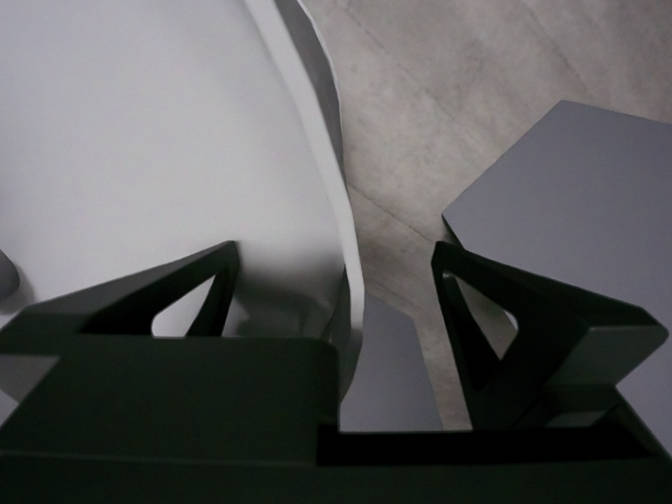

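Scene clock: 41.77 s.
Joint torques (N m, as the arm reports them, + toward a larger angle): arm1=[ -2.27 -14.13  -1.4    0.4    0.24   0.06] | arm2=[ -0.12 -16.26   0.22   0.74   0.07   0.41] | arm3=[-0.11  0.31 10.11  2.22  0.06 -0.13] | arm4=[1.25 3.   9.71 1.69 0.02 0.09] | arm5=[  1.33 -11.37  -1.89   0.62  -0.04  -0.05] | arm6=[ -1.81 -13.08   0.32   0.96   0.13   0.37]
arm1.joint_positions: joint1_rad=+0.072 joint2_rad=+2.810 joint3_rad=+1.095 joint4_rad=+0.146 joint5_rad=-0.010 joint6_rad=-0.912 gripper_m=+0.001
arm1.joint_status: all done
arm1.hand: x=+0.3849 y=+0.1200 z=+0.3179 quat_wxyz=(+0.002, -0.367, -0.930, -0.005) (m; scene frame)
arm2.joint_positions: joint1_rad=+0.213 joint2_rad=+2.424 joint3_rad=+0.846 joint4_rad=+0.007 joint5_rad=+0.000 joint6_rad=+1.435 gripper_m=+0.002
arm2.joint_status: all done
arm2.hand: x=+0.1351 y=+0.1436 z=+0.3194 quat_wxyz=(-0.001, -0.968, -0.250, +0.001) (m; scene frame)
arm3.joint_positions: joint1_rad=-0.587 joint2_rad=+0.618 joint3_rad=+1.464 joint4_rad=-1.231 joint5_rad=+0.201 joint6_rad=+0.487 gripper_m=+0.094
arm3.joint_status: not commanded
arm3.hand: x=-0.6170 y=+0.3714 z=+1.2613 quat_wxyz=(-0.282, -0.821, -0.095, +0.487) (m; scene frame)
arm4.joint_positions: joint1_rad=+0.991 joint2_rad=+0.547 joint3_rad=+1.331 joint4_rad=-1.403 joint5_rad=-0.039 joint6_rad=-0.504 gripper_m=+0.095
arm4.joint_status: not commanded
arm4.hand: x=-0.6759 y=-0.0406 z=+1.1326 quat_wxyz=(-0.323, +0.845, -0.281, -0.321) (m; scene frame)
arm5.joint_positions: joint1_rad=-0.128 joint2_rad=+2.713 joint3_rad=+0.870 joint4_rad=+0.274 joint5_rad=-0.002 joint6_rad=-1.181 gripper_m=+0.002
arm5.joint_status: all done
arm5.hand: x=+0.1150 y=-0.1828 z=+0.3198 quat_wxyz=(-0.002, +0.939, -0.344, +0.005) (m; scene frame)
arm6.joint_positions: joint1_rad=-0.002 joint2_rad=+2.580 joint3_rad=+0.970 joint4_rad=+0.043 joint5_rad=+0.000 joint6_rad=+1.218 gripper_m=+0.001
arm6.joint_status: all done
arm6.hand: x=+0.3643 y=-0.1669 z=+0.3207 quat_wxyz=(-0.001, +0.305, -0.952, -0.004) (m; scene frame)
pictures: none
No camera images: the call's "cameras" was empty. Leave "cameras" out to get every camera's image.

Emit:
execute_actions(
  actions=[
    {"arm1":{"joints":{"joint2_rad":2.675,"joint3_rad":1.065,"joint6_rad":-0.912}},"arm2":{"joints":{"joint2_rad":2.285,"joint3_rad":0.83,"joint6_rad":1.435}},"arm5":{"joints":{"joint2_rad":2.58,"joint3_rad":0.83}},"arm6":{"joints":{"joint2_rad":2.44,"joint3_rad":0.955,"joint6_rad":1.218}}},
  ],
  cameras=[],
)

Emit:
execute_actions(
  actions=[
    {"arm1":{"joints":{"joint1_rad":0.03,"joint6_rad":-0.955,"joint2_rad":2.49,"joint3_rad":0.875,"joint4_rad":0.14}},"arm2":{"joints":{"joint1_rad":0.18,"joint6_rad":1.4,"joint2_rad":2.05,"joint3_rad":0.7,"joint4_rad":-0.095}},"arm5":{"joints":{"joint1_rad":-0.06,"joint6_rad":-1.115,"joint2_rad":2.35,"joint3_rad":0.73,"joint4_rad":0.14}},"arm6":{"joints":{"joint1_rad":0.025,"joint6_rad":1.245,"joint2_rad":2.23,"joint3_rad":0.92,"joint4_rad":-0.125}}},
  ],
  cameras=[],
)

Emit:
execute_actions(
  actions=[
    {"arm1":{"joints":{"joint2_rad":2.245,"joint3_rad":0.76,"joint4_rad":0.025}},"arm2":{"joints":{"joint2_rad":1.78,"joint3_rad":0.68,"joint4_rad":-0.32}},"arm5":{"joints":{"joint2_rad":2.08,"joint3_rad":0.64,"joint4_rad":-0.02}},"arm6":{"joints":{"joint2_rad":2.0,"joint3_rad":0.87,"joint4_rad":-0.285}}},
  ],
  cameras=[],
)

Emit:
execute_actions(
  actions=[
    {"arm1":{"joints":{"joint2_rad":1.99,"joint3_rad":0.70,"joint4_rad":-0.155}},"arm2":{"joints":{"joint2_rad":1.525,"joint3_rad":0.72,"joint4_rad":-0.585}},"arm5":{"joints":{"joint2_rad":1.795,"joint3_rad":0.615,"joint4_rad":-0.255}},"arm6":{"joints":{"joint2_rad":1.77,"joint3_rad":0.87,"joint4_rad":-0.49}}},
  ],
  cameras=[],
)

Emit:
execute_actions(
  actions=[
    {"arm1":{"joints":{"joint2_rad":1.7,"joint3_rad":0.71,"joint4_rad":-0.39}},"arm2":{"joints":{"joint2_rad":1.34,"joint3_rad":0.79,"joint4_rad":-0.86}},"arm5":{"joints":{"joint2_rad":1.5,"joint3_rad":0.665,"joint4_rad":-0.535}},"arm6":{"joints":{"joint2_rad":1.59,"joint3_rad":0.905,"joint4_rad":-0.72}}},
  ],
  cameras=[],
)

Emit:
execute_actions(
  actions=[
    {"arm1":{"joints":{"joint2_rad":1.455,"joint3_rad":0.775,"joint4_rad":-0.69}},"arm2":{"joints":{"joint2_rad":1.185,"joint3_rad":0.95,"joint4_rad":-1.145}},"arm5":{"joints":{"joint2_rad":1.265,"joint3_rad":0.77,"joint4_rad":-0.85}},"arm6":{"joints":{"joint2_rad":1.41,"joint3_rad":1.025,"joint4_rad":-0.98}}},
  ],
  cameras=["cam_high"],
)

Scene clock: 69.93 s.
Joint torques (N m, as the arm reports them, + toward a larger angle): arm1=[ -2.3  -24.01  -3.17   0.49   0.25   0.05] | arm2=[ -0.29 -28.38   0.12   0.6    0.29  -0.07] | arm3=[-0.73  2.06 10.06  2.17  0.04 -0.13] | arm4=[1.08 3.05 9.67 1.66 0.   0.1 ] | arm5=[  1.49 -18.8   -4.4    0.7    0.03  -0.07] | arm6=[ -1.76 -24.03  -1.24   0.71  -0.04   0.22]
arm1.joint_positions: joint1_rad=+0.072 joint2_rad=+2.791 joint3_rad=+1.079 joint4_rad=+0.144 joint5_rad=-0.011 joint6_rad=-0.913 gripper_m=+0.001
arm1.joint_status: all done
arm1.hand: x=+0.3851 y=+0.1203 z=+0.3247 quat_wxyz=(+0.001, -0.367, -0.930, -0.006) (m; scene frame)
arm2.joint_positions: joint1_rad=+0.213 joint2_rad=+2.407 joint3_rad=+0.833 joint4_rad=+0.010 joint5_rad=-0.006 joint6_rad=+1.426 gripper_m=+0.002
arm2.joint_status: all done
arm2.hand: x=+0.1360 y=+0.1441 z=+0.3251 quat_wxyz=(-0.004, -0.967, -0.254, -0.003) (m; scene frame)
arm3.joint_positions: joint1_rad=-0.587 joint2_rad=+0.618 joint3_rad=+1.464 joint4_rad=-1.231 joint5_rad=+0.201 joint6_rad=+0.487 gripper_m=+0.094
arm3.joint_status: not commanded
arm3.hand: x=-0.6170 y=+0.3714 z=+1.2613 quat_wxyz=(-0.282, -0.821, -0.095, +0.487) (m; scene frame)
arm4.joint_positions: joint1_rad=+0.991 joint2_rad=+0.547 joint3_rad=+1.331 joint4_rad=-1.403 joint5_rad=-0.039 joint6_rad=-0.504 gripper_m=+0.095
arm4.joint_status: not commanded
arm4.hand: x=-0.6759 y=-0.0406 z=+1.1326 quat_wxyz=(-0.323, +0.845, -0.281, -0.321) (m; scene frame)
arm5.joint_positions: joint1_rad=-0.128 joint2_rad=+2.703 joint3_rad=+0.868 joint4_rad=+0.273 joint5_rad=-0.003 joint6_rad=-1.180 gripper_m=+0.002
arm5.joint_status: all done
arm5.hand: x=+0.1156 y=-0.1797 z=+0.3225 quat_wxyz=(-0.005, +0.939, -0.344, +0.004) (m; scene frame)
arm6.joint_positions: joint1_rad=-0.002 joint2_rad=+2.567 joint3_rad=+0.963 joint4_rad=+0.048 joint5_rad=+0.004 joint6_rad=+1.214 gripper_m=+0.001
arm6.joint_status: all done
arm6.hand: x=+0.3641 y=-0.1640 z=+0.3253 quat_wxyz=(-0.003, +0.307, -0.952, -0.009) (m; scene frame)
pictures: none
No camera images: the call's "cameras" was empty. Leave "cameras" out to get every camera's image.

Scene clock: 70.93 s.
Joint torques (N m, as the arm reports them, + toward a larger angle): arm1=[ -1.21 -20.3   -1.66   0.74  -0.08   0.07] | arm2=[  0.07 -23.25   3.58   0.54   0.25  -0.23] | arm3=[-0.1   0.68  9.98  2.08  0.09 -0.11] | arm4=[1.28 2.88 9.67 1.71 0.   0.08] | arm5=[  1.08 -16.94  -1.91   0.56   0.05  -0.03] | arm6=[ -1.9  -21.54   2.82   0.05   0.17   0.22]
arm1.joint_positions: joint1_rad=+0.023 joint2_rad=+2.574 joint3_rad=+0.874 joint4_rad=+0.130 joint5_rad=+0.000 joint6_rad=-0.958 gripper_m=+0.001
arm1.joint_status: all done
arm1.hand: x=+0.3697 y=+0.1395 z=+0.4048 quat_wxyz=(+0.007, -0.369, -0.929, -0.004) (m; scene frame)
arm2.joint_positions: joint1_rad=+0.191 joint2_rad=+2.136 joint3_rad=+0.674 joint4_rad=-0.100 joint5_rad=-0.005 joint6_rad=+1.406 gripper_m=+0.002
arm2.joint_status: all done
arm2.hand: x=+0.1207 y=+0.1633 z=+0.4073 quat_wxyz=(-0.005, -0.968, -0.253, -0.002) (m; scene frame)
arm3.joint_positions: joint1_rad=-0.587 joint2_rad=+0.618 joint3_rad=+1.464 joint4_rad=-1.231 joint5_rad=+0.201 joint6_rad=+0.487 gripper_m=+0.094
arm3.joint_status: not commanded
arm3.hand: x=-0.6170 y=+0.3714 z=+1.2613 quat_wxyz=(-0.282, -0.821, -0.095, +0.487) (m; scene frame)
arm4.joint_positions: joint1_rad=+0.991 joint2_rad=+0.547 joint3_rad=+1.331 joint4_rad=-1.403 joint5_rad=-0.039 joint6_rad=-0.504 gripper_m=+0.095
arm4.joint_status: not commanded
arm4.hand: x=-0.6759 y=-0.0406 z=+1.1326 quat_wxyz=(-0.323, +0.845, -0.281, -0.321) (m; scene frame)
arm5.joint_positions: joint1_rad=-0.062 joint2_rad=+2.445 joint3_rad=+0.747 joint4_rad=+0.137 joint5_rad=-0.004 joint6_rad=-1.109 gripper_m=+0.002
arm5.joint_status: all done
arm5.hand: x=+0.0990 y=-0.1603 z=+0.4037 quat_wxyz=(-0.006, +0.938, -0.347, +0.004) (m; scene frame)
arm6.joint_positions: joint1_rad=+0.025 joint2_rad=+2.332 joint3_rad=+0.899 joint4_rad=-0.117 joint5_rad=-0.001 joint6_rad=+1.241 gripper_m=+0.001
arm6.joint_status: all done
arm6.hand: x=+0.3471 y=-0.1460 z=+0.4072 quat_wxyz=(+0.000, +0.307, -0.952, -0.012) (m; scene frame)
pictures: none
No camera images: the call's "cameras" was empty. Leave "cameras" out to get every camera's image.

Scene clock: 71.97 s.
Joint torques (N m, as the arm reports them, + toward a larger angle): arm1=[ -1.17 -20.66   0.3    0.71  -0.09   0.08] | arm2=[  0.25 -21.36   6.38   0.61   0.18  -0.21] | arm3=[-0.05  1.54  9.87  2.31  0.07 -0.14] | arm4=[1.31 3.07 9.66 1.72 0.02 0.08] | arm5=[  1.3  -16.28   0.57   0.51  -0.2   -0.03] | arm6=[ -1.21 -19.53   6.5    0.73   0.35   0.22]
arm1.joint_positions: joint1_rad=+0.023 joint2_rad=+2.332 joint3_rad=+0.751 joint4_rad=+0.013 joint5_rad=+0.001 joint6_rad=-0.958 gripper_m=+0.001
arm1.joint_status: all done
arm1.hand: x=+0.3702 y=+0.1381 z=+0.4826 quat_wxyz=(+0.007, -0.369, -0.929, -0.003) (m; scene frame)
arm2.joint_positions: joint1_rad=+0.190 joint2_rad=+1.868 joint3_rad=+0.636 joint4_rad=-0.322 joint5_rad=-0.003 joint6_rad=+1.405 gripper_m=+0.002
arm2.joint_status: all done
arm2.hand: x=+0.1214 y=+0.1603 z=+0.4855 quat_wxyz=(-0.009, -0.967, -0.253, -0.002) (m; scene frame)
arm3.joint_positions: joint1_rad=-0.587 joint2_rad=+0.618 joint3_rad=+1.464 joint4_rad=-1.231 joint5_rad=+0.201 joint6_rad=+0.487 gripper_m=+0.094
arm3.joint_status: not commanded
arm3.hand: x=-0.6170 y=+0.3714 z=+1.2613 quat_wxyz=(-0.282, -0.821, -0.095, +0.487) (m; scene frame)
arm4.joint_positions: joint1_rad=+0.991 joint2_rad=+0.547 joint3_rad=+1.331 joint4_rad=-1.403 joint5_rad=-0.039 joint6_rad=-0.504 gripper_m=+0.095
arm4.joint_status: not commanded
arm4.hand: x=-0.6759 y=-0.0406 z=+1.1326 quat_wxyz=(-0.323, +0.845, -0.281, -0.321) (m; scene frame)
arm5.joint_positions: joint1_rad=-0.063 joint2_rad=+2.178 joint3_rad=+0.638 joint4_rad=-0.022 joint5_rad=+0.002 joint6_rad=-1.109 gripper_m=+0.002
arm5.joint_status: all done
arm5.hand: x=+0.0989 y=-0.1627 z=+0.4822 quat_wxyz=(-0.005, +0.938, -0.348, +0.007) (m; scene frame)
arm6.joint_positions: joint1_rad=+0.025 joint2_rad=+2.090 joint3_rad=+0.823 joint4_rad=-0.289 joint5_rad=-0.005 joint6_rad=+1.241 gripper_m=+0.001
arm6.joint_status: all done
arm6.hand: x=+0.3476 y=-0.1496 z=+0.4888 quat_wxyz=(+0.002, +0.307, -0.952, -0.009) (m; scene frame)
pictures: none
No camera images: the call's "cameras" was empty. Leave "cameras" out to get every camera's image.

Scene clock: 73.07 s.
Joint torques (N m, as the arm reports them, + toward a larger angle): arm1=[ -1.8  -18.61   4.1    0.87  -0.41   0.07] | arm2=[  0.47 -19.7   10.96   0.28   0.16  -0.22] | arm3=[-0.3   1.26  9.81  2.13  0.05 -0.13] | arm4=[1.25 3.02 9.66 1.69 0.01 0.08] | arm5=[  1.   -14.98   3.92   0.45  -0.19  -0.02] | arm6=[ -0.75 -18.59   9.6    0.81   0.38   0.21]
arm1.joint_positions: joint1_rad=+0.023 joint2_rad=+2.072 joint3_rad=+0.669 joint4_rad=-0.169 joint5_rad=+0.010 joint6_rad=-0.958 gripper_m=+0.001
arm1.joint_status: all done
arm1.hand: x=+0.3697 y=+0.1396 z=+0.5601 quat_wxyz=(+0.012, -0.369, -0.929, -0.005) (m; scene frame)
arm2.joint_positions: joint1_rad=+0.190 joint2_rad=+1.611 joint3_rad=+0.644 joint4_rad=-0.581 joint5_rad=-0.002 joint6_rad=+1.405 gripper_m=+0.002
arm2.joint_status: all done
arm2.hand: x=+0.1208 y=+0.1617 z=+0.5649 quat_wxyz=(-0.013, -0.967, -0.253, -0.001) (m; scene frame)
arm3.joint_positions: joint1_rad=-0.587 joint2_rad=+0.618 joint3_rad=+1.464 joint4_rad=-1.231 joint5_rad=+0.201 joint6_rad=+0.487 gripper_m=+0.094
arm3.joint_status: not commanded
arm3.hand: x=-0.6170 y=+0.3714 z=+1.2613 quat_wxyz=(-0.282, -0.821, -0.095, +0.487) (m; scene frame)
arm4.joint_positions: joint1_rad=+0.991 joint2_rad=+0.547 joint3_rad=+1.331 joint4_rad=-1.403 joint5_rad=-0.039 joint6_rad=-0.504 gripper_m=+0.095
arm4.joint_status: not commanded
arm4.hand: x=-0.6759 y=-0.0406 z=+1.1326 quat_wxyz=(-0.323, +0.845, -0.281, -0.321) (m; scene frame)
arm5.joint_positions: joint1_rad=-0.063 joint2_rad=+1.895 joint3_rad=+0.590 joint4_rad=-0.256 joint5_rad=+0.001 joint6_rad=-1.109 gripper_m=+0.002
arm5.joint_status: all done
arm5.hand: x=+0.0984 y=-0.1602 z=+0.5605 quat_wxyz=(-0.006, +0.938, -0.348, +0.006) (m; scene frame)
arm6.joint_positions: joint1_rad=+0.025 joint2_rad=+1.860 joint3_rad=+0.805 joint4_rad=-0.500 joint5_rad=-0.006 joint6_rad=+1.242 gripper_m=+0.001
arm6.joint_status: all done
arm6.hand: x=+0.3472 y=-0.1493 z=+0.5696 quat_wxyz=(+0.002, +0.307, -0.952, -0.009) (m; scene frame)
pictures: none
No camera images: the call's "cameras" was empty. Leave "cameras" out to get every camera's image.

Scene clock: 74.13 s.
Joint torques (N m, as the arm reports them, + toward a larger angle): arm1=[ -1.36 -19.54   9.45   0.92  -0.45   0.03] | arm2=[ -0.19 -15.85  13.    -0.1    0.16  -0.23] | arm3=[-0.53  1.23 10.19  2.12  0.09 -0.14] | arm4=[1.27 3.05 9.66 1.69 0.01 0.1 ] | arm5=[  1.2  -16.07   8.57   0.24  -0.27  -0.04] | arm6=[ -1.19 -15.12  12.92   0.59   0.5    0.18]
arm1.joint_positions: joint1_rad=+0.023 joint2_rad=+1.806 joint3_rad=+0.645 joint4_rad=-0.409 joint5_rad=+0.012 joint6_rad=-0.954 gripper_m=+0.001
arm1.joint_status: all done
arm1.hand: x=+0.3699 y=+0.1368 z=+0.6392 quat_wxyz=(+0.012, -0.371, -0.929, -0.003) (m; scene frame)
arm2.joint_positions: joint1_rad=+0.190 joint2_rad=+1.403 joint3_rad=+0.707 joint4_rad=-0.842 joint5_rad=-0.003 joint6_rad=+1.408 gripper_m=+0.002
arm2.joint_status: all done
arm2.hand: x=+0.1208 y=+0.1625 z=+0.6437 quat_wxyz=(-0.018, -0.968, -0.252, -0.002) (m; scene frame)
arm3.joint_positions: joint1_rad=-0.587 joint2_rad=+0.618 joint3_rad=+1.464 joint4_rad=-1.231 joint5_rad=+0.201 joint6_rad=+0.487 gripper_m=+0.094
arm3.joint_status: not commanded
arm3.hand: x=-0.6170 y=+0.3714 z=+1.2613 quat_wxyz=(-0.282, -0.821, -0.095, +0.487) (m; scene frame)
arm4.joint_positions: joint1_rad=+0.991 joint2_rad=+0.547 joint3_rad=+1.331 joint4_rad=-1.403 joint5_rad=-0.039 joint6_rad=-0.504 gripper_m=+0.095
arm4.joint_status: not commanded
arm4.hand: x=-0.6759 y=-0.0406 z=+1.1326 quat_wxyz=(-0.323, +0.845, -0.281, -0.321) (m; scene frame)
arm5.joint_positions: joint1_rad=-0.063 joint2_rad=+1.627 joint3_rad=+0.600 joint4_rad=-0.533 joint5_rad=+0.004 joint6_rad=-1.106 gripper_m=+0.002
arm5.joint_status: all done
arm5.hand: x=+0.0982 y=-0.1591 z=+0.6391 quat_wxyz=(-0.006, +0.937, -0.349, +0.008) (m; scene frame)
arm6.joint_positions: joint1_rad=+0.026 joint2_rad=+1.647 joint3_rad=+0.821 joint4_rad=-0.721 joint5_rad=-0.009 joint6_rad=+1.247 gripper_m=+0.001
arm6.joint_status: all done
arm6.hand: x=+0.3476 y=-0.1537 z=+0.6499 quat_wxyz=(+0.004, +0.305, -0.952, -0.013) (m; scene frame)
pictures: none
No camera images: the call's "cameras" was empty. Leave "cameras" out to get every camera's image.

Scene clock: 76.40 s.
Joint torques (N m, as the arm reports them, + toward a larger angle): arm1=[ -1.19 -16.48  15.95  -0.04  -0.59   0.03] | arm2=[  0.52 -14.92  16.53  -0.08   0.08  -0.25] | arm3=[-0.5   1.17  9.89  2.04  0.06 -0.1 ] | arm4=[1.34 2.97 9.67 1.7  0.01 0.1 ] | arm5=[  1.62 -13.92  13.59  -0.85  -0.47  -0.05] | arm6=[ -1.19 -14.62  16.79   0.66   0.45   0.17]
arm1.joint_positions: joint1_rad=+0.021 joint2_rad=+1.542 joint3_rad=+0.666 joint4_rad=-0.685 joint5_rad=+0.015 joint6_rad=-0.954 gripper_m=+0.001
arm1.joint_status: joint3_rad time_out (moved +0.021 of +0.130); the others done
arm1.on_its_own: joint3_rad reads +0.666 and still pushes toward +0.775 since a time_out
arm1.hand: x=+0.3699 y=+0.1386 z=+0.7242 quat_wxyz=(+0.013, -0.371, -0.928, +0.001) (m; scene frame)
arm2.joint_positions: joint1_rad=+0.189 joint2_rad=+1.254 joint3_rad=+0.839 joint4_rad=-1.124 joint5_rad=-0.001 joint6_rad=+1.408 gripper_m=+0.002
arm2.joint_status: joint3_rad time_out (moved +0.132 of +0.243); the others done
arm2.on_its_own: joint3_rad reads +0.839 and still pushes toward +0.950 since a time_out
arm2.hand: x=+0.1200 y=+0.1634 z=+0.7309 quat_wxyz=(-0.017, -0.968, -0.251, -0.001) (m; scene frame)
arm3.joint_positions: joint1_rad=-0.587 joint2_rad=+0.618 joint3_rad=+1.464 joint4_rad=-1.231 joint5_rad=+0.201 joint6_rad=+0.487 gripper_m=+0.094
arm3.joint_status: not commanded
arm3.hand: x=-0.6170 y=+0.3714 z=+1.2613 quat_wxyz=(-0.282, -0.821, -0.095, +0.487) (m; scene frame)
arm4.joint_positions: joint1_rad=+0.991 joint2_rad=+0.547 joint3_rad=+1.331 joint4_rad=-1.403 joint5_rad=-0.039 joint6_rad=-0.504 gripper_m=+0.095
arm4.joint_status: not commanded
arm4.hand: x=-0.6759 y=-0.0406 z=+1.1326 quat_wxyz=(-0.323, +0.845, -0.281, -0.321) (m; scene frame)
arm5.joint_positions: joint1_rad=-0.064 joint2_rad=+1.379 joint3_rad=+0.659 joint4_rad=-0.819 joint5_rad=+0.009 joint6_rad=-1.107 gripper_m=+0.002
arm5.joint_status: joint3_rad time_out (moved +0.059 of +0.170); the others done
arm5.on_its_own: joint3_rad reads +0.659 and still pushes toward +0.770 since a time_out
arm5.hand: x=+0.0983 y=-0.1587 z=+0.7249 quat_wxyz=(-0.018, +0.937, -0.349, +0.009) (m; scene frame)
arm6.joint_positions: joint1_rad=+0.026 joint2_rad=+1.472 joint3_rad=+0.910 joint4_rad=-0.985 joint5_rad=-0.008 joint6_rad=+1.247 gripper_m=+0.001
arm6.joint_status: joint3_rad time_out (moved +0.089 of +0.204); the others done
arm6.on_its_own: joint3_rad reads +0.910 and still pushes toward +1.022 since a time_out
arm6.hand: x=+0.3484 y=-0.1559 z=+0.7382 quat_wxyz=(+0.003, +0.304, -0.952, -0.013) (m; scene frame)
pictures: cam_high
Images, in order (width x height): cam_high 672x504.

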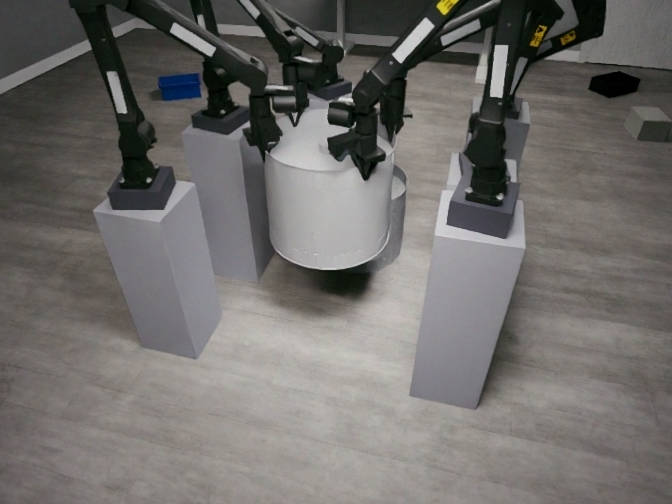

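Emit:
execute_actions(
  actions=[
    {"arm1":{"joints":{"joint1_rad":-0.377,"joint2_rad":1.55,"joint3_rad":0.93,"joint4_rad":-0.72,"joint6_rad":-1.355}},"arm2":{"joints":{"joint1_rad":-0.287,"joint2_rad":1.145,"joint3_rad":0.925,"joint4_rad":-1.14,"joint6_rad":0.925}},"arm5":{"joints":{"joint1_rad":0.438,"joint4_rad":-0.835,"joint6_rad":-0.605}},"arm6":{"joints":{"joint1_rad":0.353,"joint2_rad":1.55,"joint3_rad":1.21,"joint4_rad":-1.01,"joint6_rad":1.58}}},
  ],
  cameras=[],
)

Scene clock: 91.27 s.
Joint torques (N m, as the arm reports them, + toward a larger angle): arm1=[ -1.53 -21.06  16.    -0.31  -0.32   0.06] | arm2=[  1.53 -15.42  16.77   0.47  -0.03  -0.17] | arm3=[-0.41  1.42  9.91  2.04  0.04 -0.1 ] | arm4=[1.25 3.16 9.72 1.65 0.01 0.08] | arm5=[  2.19 -13.3   13.81   0.1   -0.03   0.12] | arm6=[ -2.09 -18.53  16.9    0.08   0.47   0.17]
arm1.joint_positions: joint1_rad=-0.382 joint2_rad=+1.666 joint3_rad=+0.824 joint4_rad=-0.710 joint5_rad=+0.007 joint6_rad=-1.357 gripper_m=+0.001
arm1.joint_status: joint3_rad time_out (moved +0.158 of +0.264); the others done
arm1.on_its_own: joint3_rad reads +0.824 and still pushes toward +0.930 since a time_out
arm1.hand: x=+0.2179 y=+0.1328 z=+0.7243 quat_wxyz=(+0.012, -0.372, -0.928, +0.004) (m; scene frame)
arm2.joint_positions: joint1_rad=-0.293 joint2_rad=+1.218 joint3_rad=+0.811 joint4_rad=-1.140 joint5_rad=+0.002 joint6_rad=+0.925 gripper_m=+0.002
arm2.joint_status: joint3_rad time_out (moved -0.028 of +0.086); the others done
arm2.on_its_own: joint3_rad reads +0.811 and still pushes toward +0.924 since a time_out
arm2.hand: x=-0.0332 y=+0.1617 z=+0.7315 quat_wxyz=(-0.012, -0.968, -0.251, +0.006) (m; scene frame)
arm3.joint_positions: joint1_rad=-0.587 joint2_rad=+0.618 joint3_rad=+1.464 joint4_rad=-1.231 joint5_rad=+0.201 joint6_rad=+0.487 gripper_m=+0.094
arm3.joint_status: not commanded
arm3.hand: x=-0.6170 y=+0.3714 z=+1.2613 quat_wxyz=(-0.282, -0.821, -0.095, +0.487) (m; scene frame)
arm4.joint_positions: joint1_rad=+0.991 joint2_rad=+0.547 joint3_rad=+1.331 joint4_rad=-1.403 joint5_rad=-0.039 joint6_rad=-0.504 gripper_m=+0.095
arm4.joint_status: not commanded
arm4.hand: x=-0.6759 y=-0.0406 z=+1.1326 quat_wxyz=(-0.323, +0.845, -0.281, -0.321) (m; scene frame)
arm5.joint_positions: joint1_rad=+0.426 joint2_rad=+1.371 joint3_rad=+0.655 joint4_rad=-0.827 joint5_rad=-0.001 joint6_rad=-0.617 gripper_m=+0.002
arm5.joint_status: all done
arm5.on_its_own: joint3_rad reads +0.655 and still pushes toward +0.770 since a time_out
arm5.hand: x=-0.0535 y=-0.1605 z=+0.7241 quat_wxyz=(-0.013, +0.937, -0.349, -0.002) (m; scene frame)
arm6.joint_positions: joint1_rad=+0.363 joint2_rad=+1.631 joint3_rad=+1.096 joint4_rad=-1.002 joint5_rad=-0.008 joint6_rad=+1.581 gripper_m=+0.001
arm6.joint_status: joint3_rad time_out (moved +0.186 of +0.300); the others done
arm6.on_its_own: joint3_rad reads +1.096 and still pushes toward +1.209 since a time_out
arm6.hand: x=+0.1936 y=-0.1582 z=+0.7378 quat_wxyz=(+0.009, +0.306, -0.952, -0.016) (m; scene frame)
pictures: none
No camera images: the call's "cameras" was empty. Leave "cameras" out to get every camera's image.

Emit:
execute_actions(
  actions=[
    {"arm1":{"joints":{"joint1_rad":-0.648,"joint2_rad":1.72,"joint3_rad":1.22,"joint4_rad":-0.82,"joint6_rad":-1.625}},"arm2":{"joints":{"joint1_rad":-0.712,"joint2_rad":1.27,"joint3_rad":1.045,"joint4_rad":-1.125,"joint6_rad":0.495}},"arm5":{"joints":{"joint1_rad":0.841,"joint2_rad":1.4,"joint3_rad":0.945,"joint4_rad":-0.86,"joint6_rad":-0.205}},"arm6":{"joints":{"joint1_rad":0.578,"joint2_rad":1.76,"joint3_rad":1.535,"joint4_rad":-1.105,"joint6_rad":1.8}}},
  ],
  cameras=[],
)

Scene clock: 101.57 s.
Joint torques (N m, as the arm reports them, + toward a larger angle): arm1=[ -1.61 -27.08  15.97  -0.48  -0.08   0.12] | arm2=[  0.98 -20.1   16.03   0.28  -0.18  -0.13] | arm3=[-0.39  1.01  9.97  2.19  0.04 -0.11] | arm4=[1.33 2.92 9.69 1.64 0.   0.09] | arm5=[  2.15 -17.68  13.3    0.12   0.     0.12] | arm6=[ -2.37 -24.47  16.57  -0.02   0.18   0.12]
arm1.joint_positions: joint1_rad=-0.653 joint2_rad=+1.863 joint3_rad=+1.124 joint4_rad=-0.806 joint5_rad=-0.001 joint6_rad=-1.632 gripper_m=+0.001
arm1.joint_status: joint2_rad time_out (moved +0.198 of +0.054); joint3_rad time_out (moved +0.299 of +0.396); the others done
arm1.on_its_own: joint2_rad reads +1.863 and still pushes toward +1.720 since a time_out; joint3_rad reads +1.124 and still pushes toward +1.220 since a time_out
arm1.hand: x=+0.0660 y=+0.1298 z=+0.7253 quat_wxyz=(+0.012, -0.369, -0.929, +0.006) (m; scene frame)
arm2.joint_positions: joint1_rad=-0.720 joint2_rad=+1.363 joint3_rad=+0.939 joint4_rad=-1.120 joint5_rad=+0.007 joint6_rad=+0.494 gripper_m=+0.002
arm2.joint_status: joint3_rad time_out (moved +0.127 of +0.234); the others done
arm2.on_its_own: joint3_rad reads +0.939 and still pushes toward +1.045 since a time_out
arm2.hand: x=-0.1862 y=+0.1631 z=+0.7311 quat_wxyz=(-0.007, -0.967, -0.253, +0.012) (m; scene frame)
arm3.joint_positions: joint1_rad=-0.587 joint2_rad=+0.618 joint3_rad=+1.464 joint4_rad=-1.231 joint5_rad=+0.201 joint6_rad=+0.487 gripper_m=+0.094
arm3.joint_status: not commanded
arm3.hand: x=-0.6170 y=+0.3714 z=+1.2613 quat_wxyz=(-0.282, -0.821, -0.095, +0.487) (m; scene frame)
arm4.joint_positions: joint1_rad=+0.991 joint2_rad=+0.547 joint3_rad=+1.331 joint4_rad=-1.403 joint5_rad=-0.039 joint6_rad=-0.504 gripper_m=+0.095
arm4.joint_status: not commanded
arm4.hand: x=-0.6759 y=-0.0406 z=+1.1326 quat_wxyz=(-0.323, +0.845, -0.281, -0.321) (m; scene frame)
arm5.joint_positions: joint1_rad=+0.829 joint2_rad=+1.536 joint3_rad=+0.838 joint4_rad=-0.853 joint5_rad=-0.001 joint6_rad=-0.216 gripper_m=+0.002
arm5.joint_status: joint3_rad time_out (moved +0.183 of +0.290); the others done
arm5.on_its_own: joint3_rad reads +0.838 and still pushes toward +0.945 since a time_out
arm5.hand: x=-0.2045 y=-0.1607 z=+0.7235 quat_wxyz=(-0.006, +0.938, -0.348, -0.002) (m; scene frame)
arm6.joint_positions: joint1_rad=+0.589 joint2_rad=+1.868 joint3_rad=+1.430 joint4_rad=-1.096 joint5_rad=-0.001 joint6_rad=+1.807 gripper_m=+0.001
arm6.joint_status: joint3_rad time_out (moved +0.334 of +0.439); the others done
arm6.on_its_own: joint3_rad reads +1.430 and still pushes toward +1.535 since a time_out
arm6.hand: x=+0.0420 y=-0.1586 z=+0.7386 quat_wxyz=(+0.010, +0.306, -0.952, -0.017) (m; scene frame)
pictures: none
No camera images: the call's "cameras" was empty. Leave "cameras" out to get every camera's image.


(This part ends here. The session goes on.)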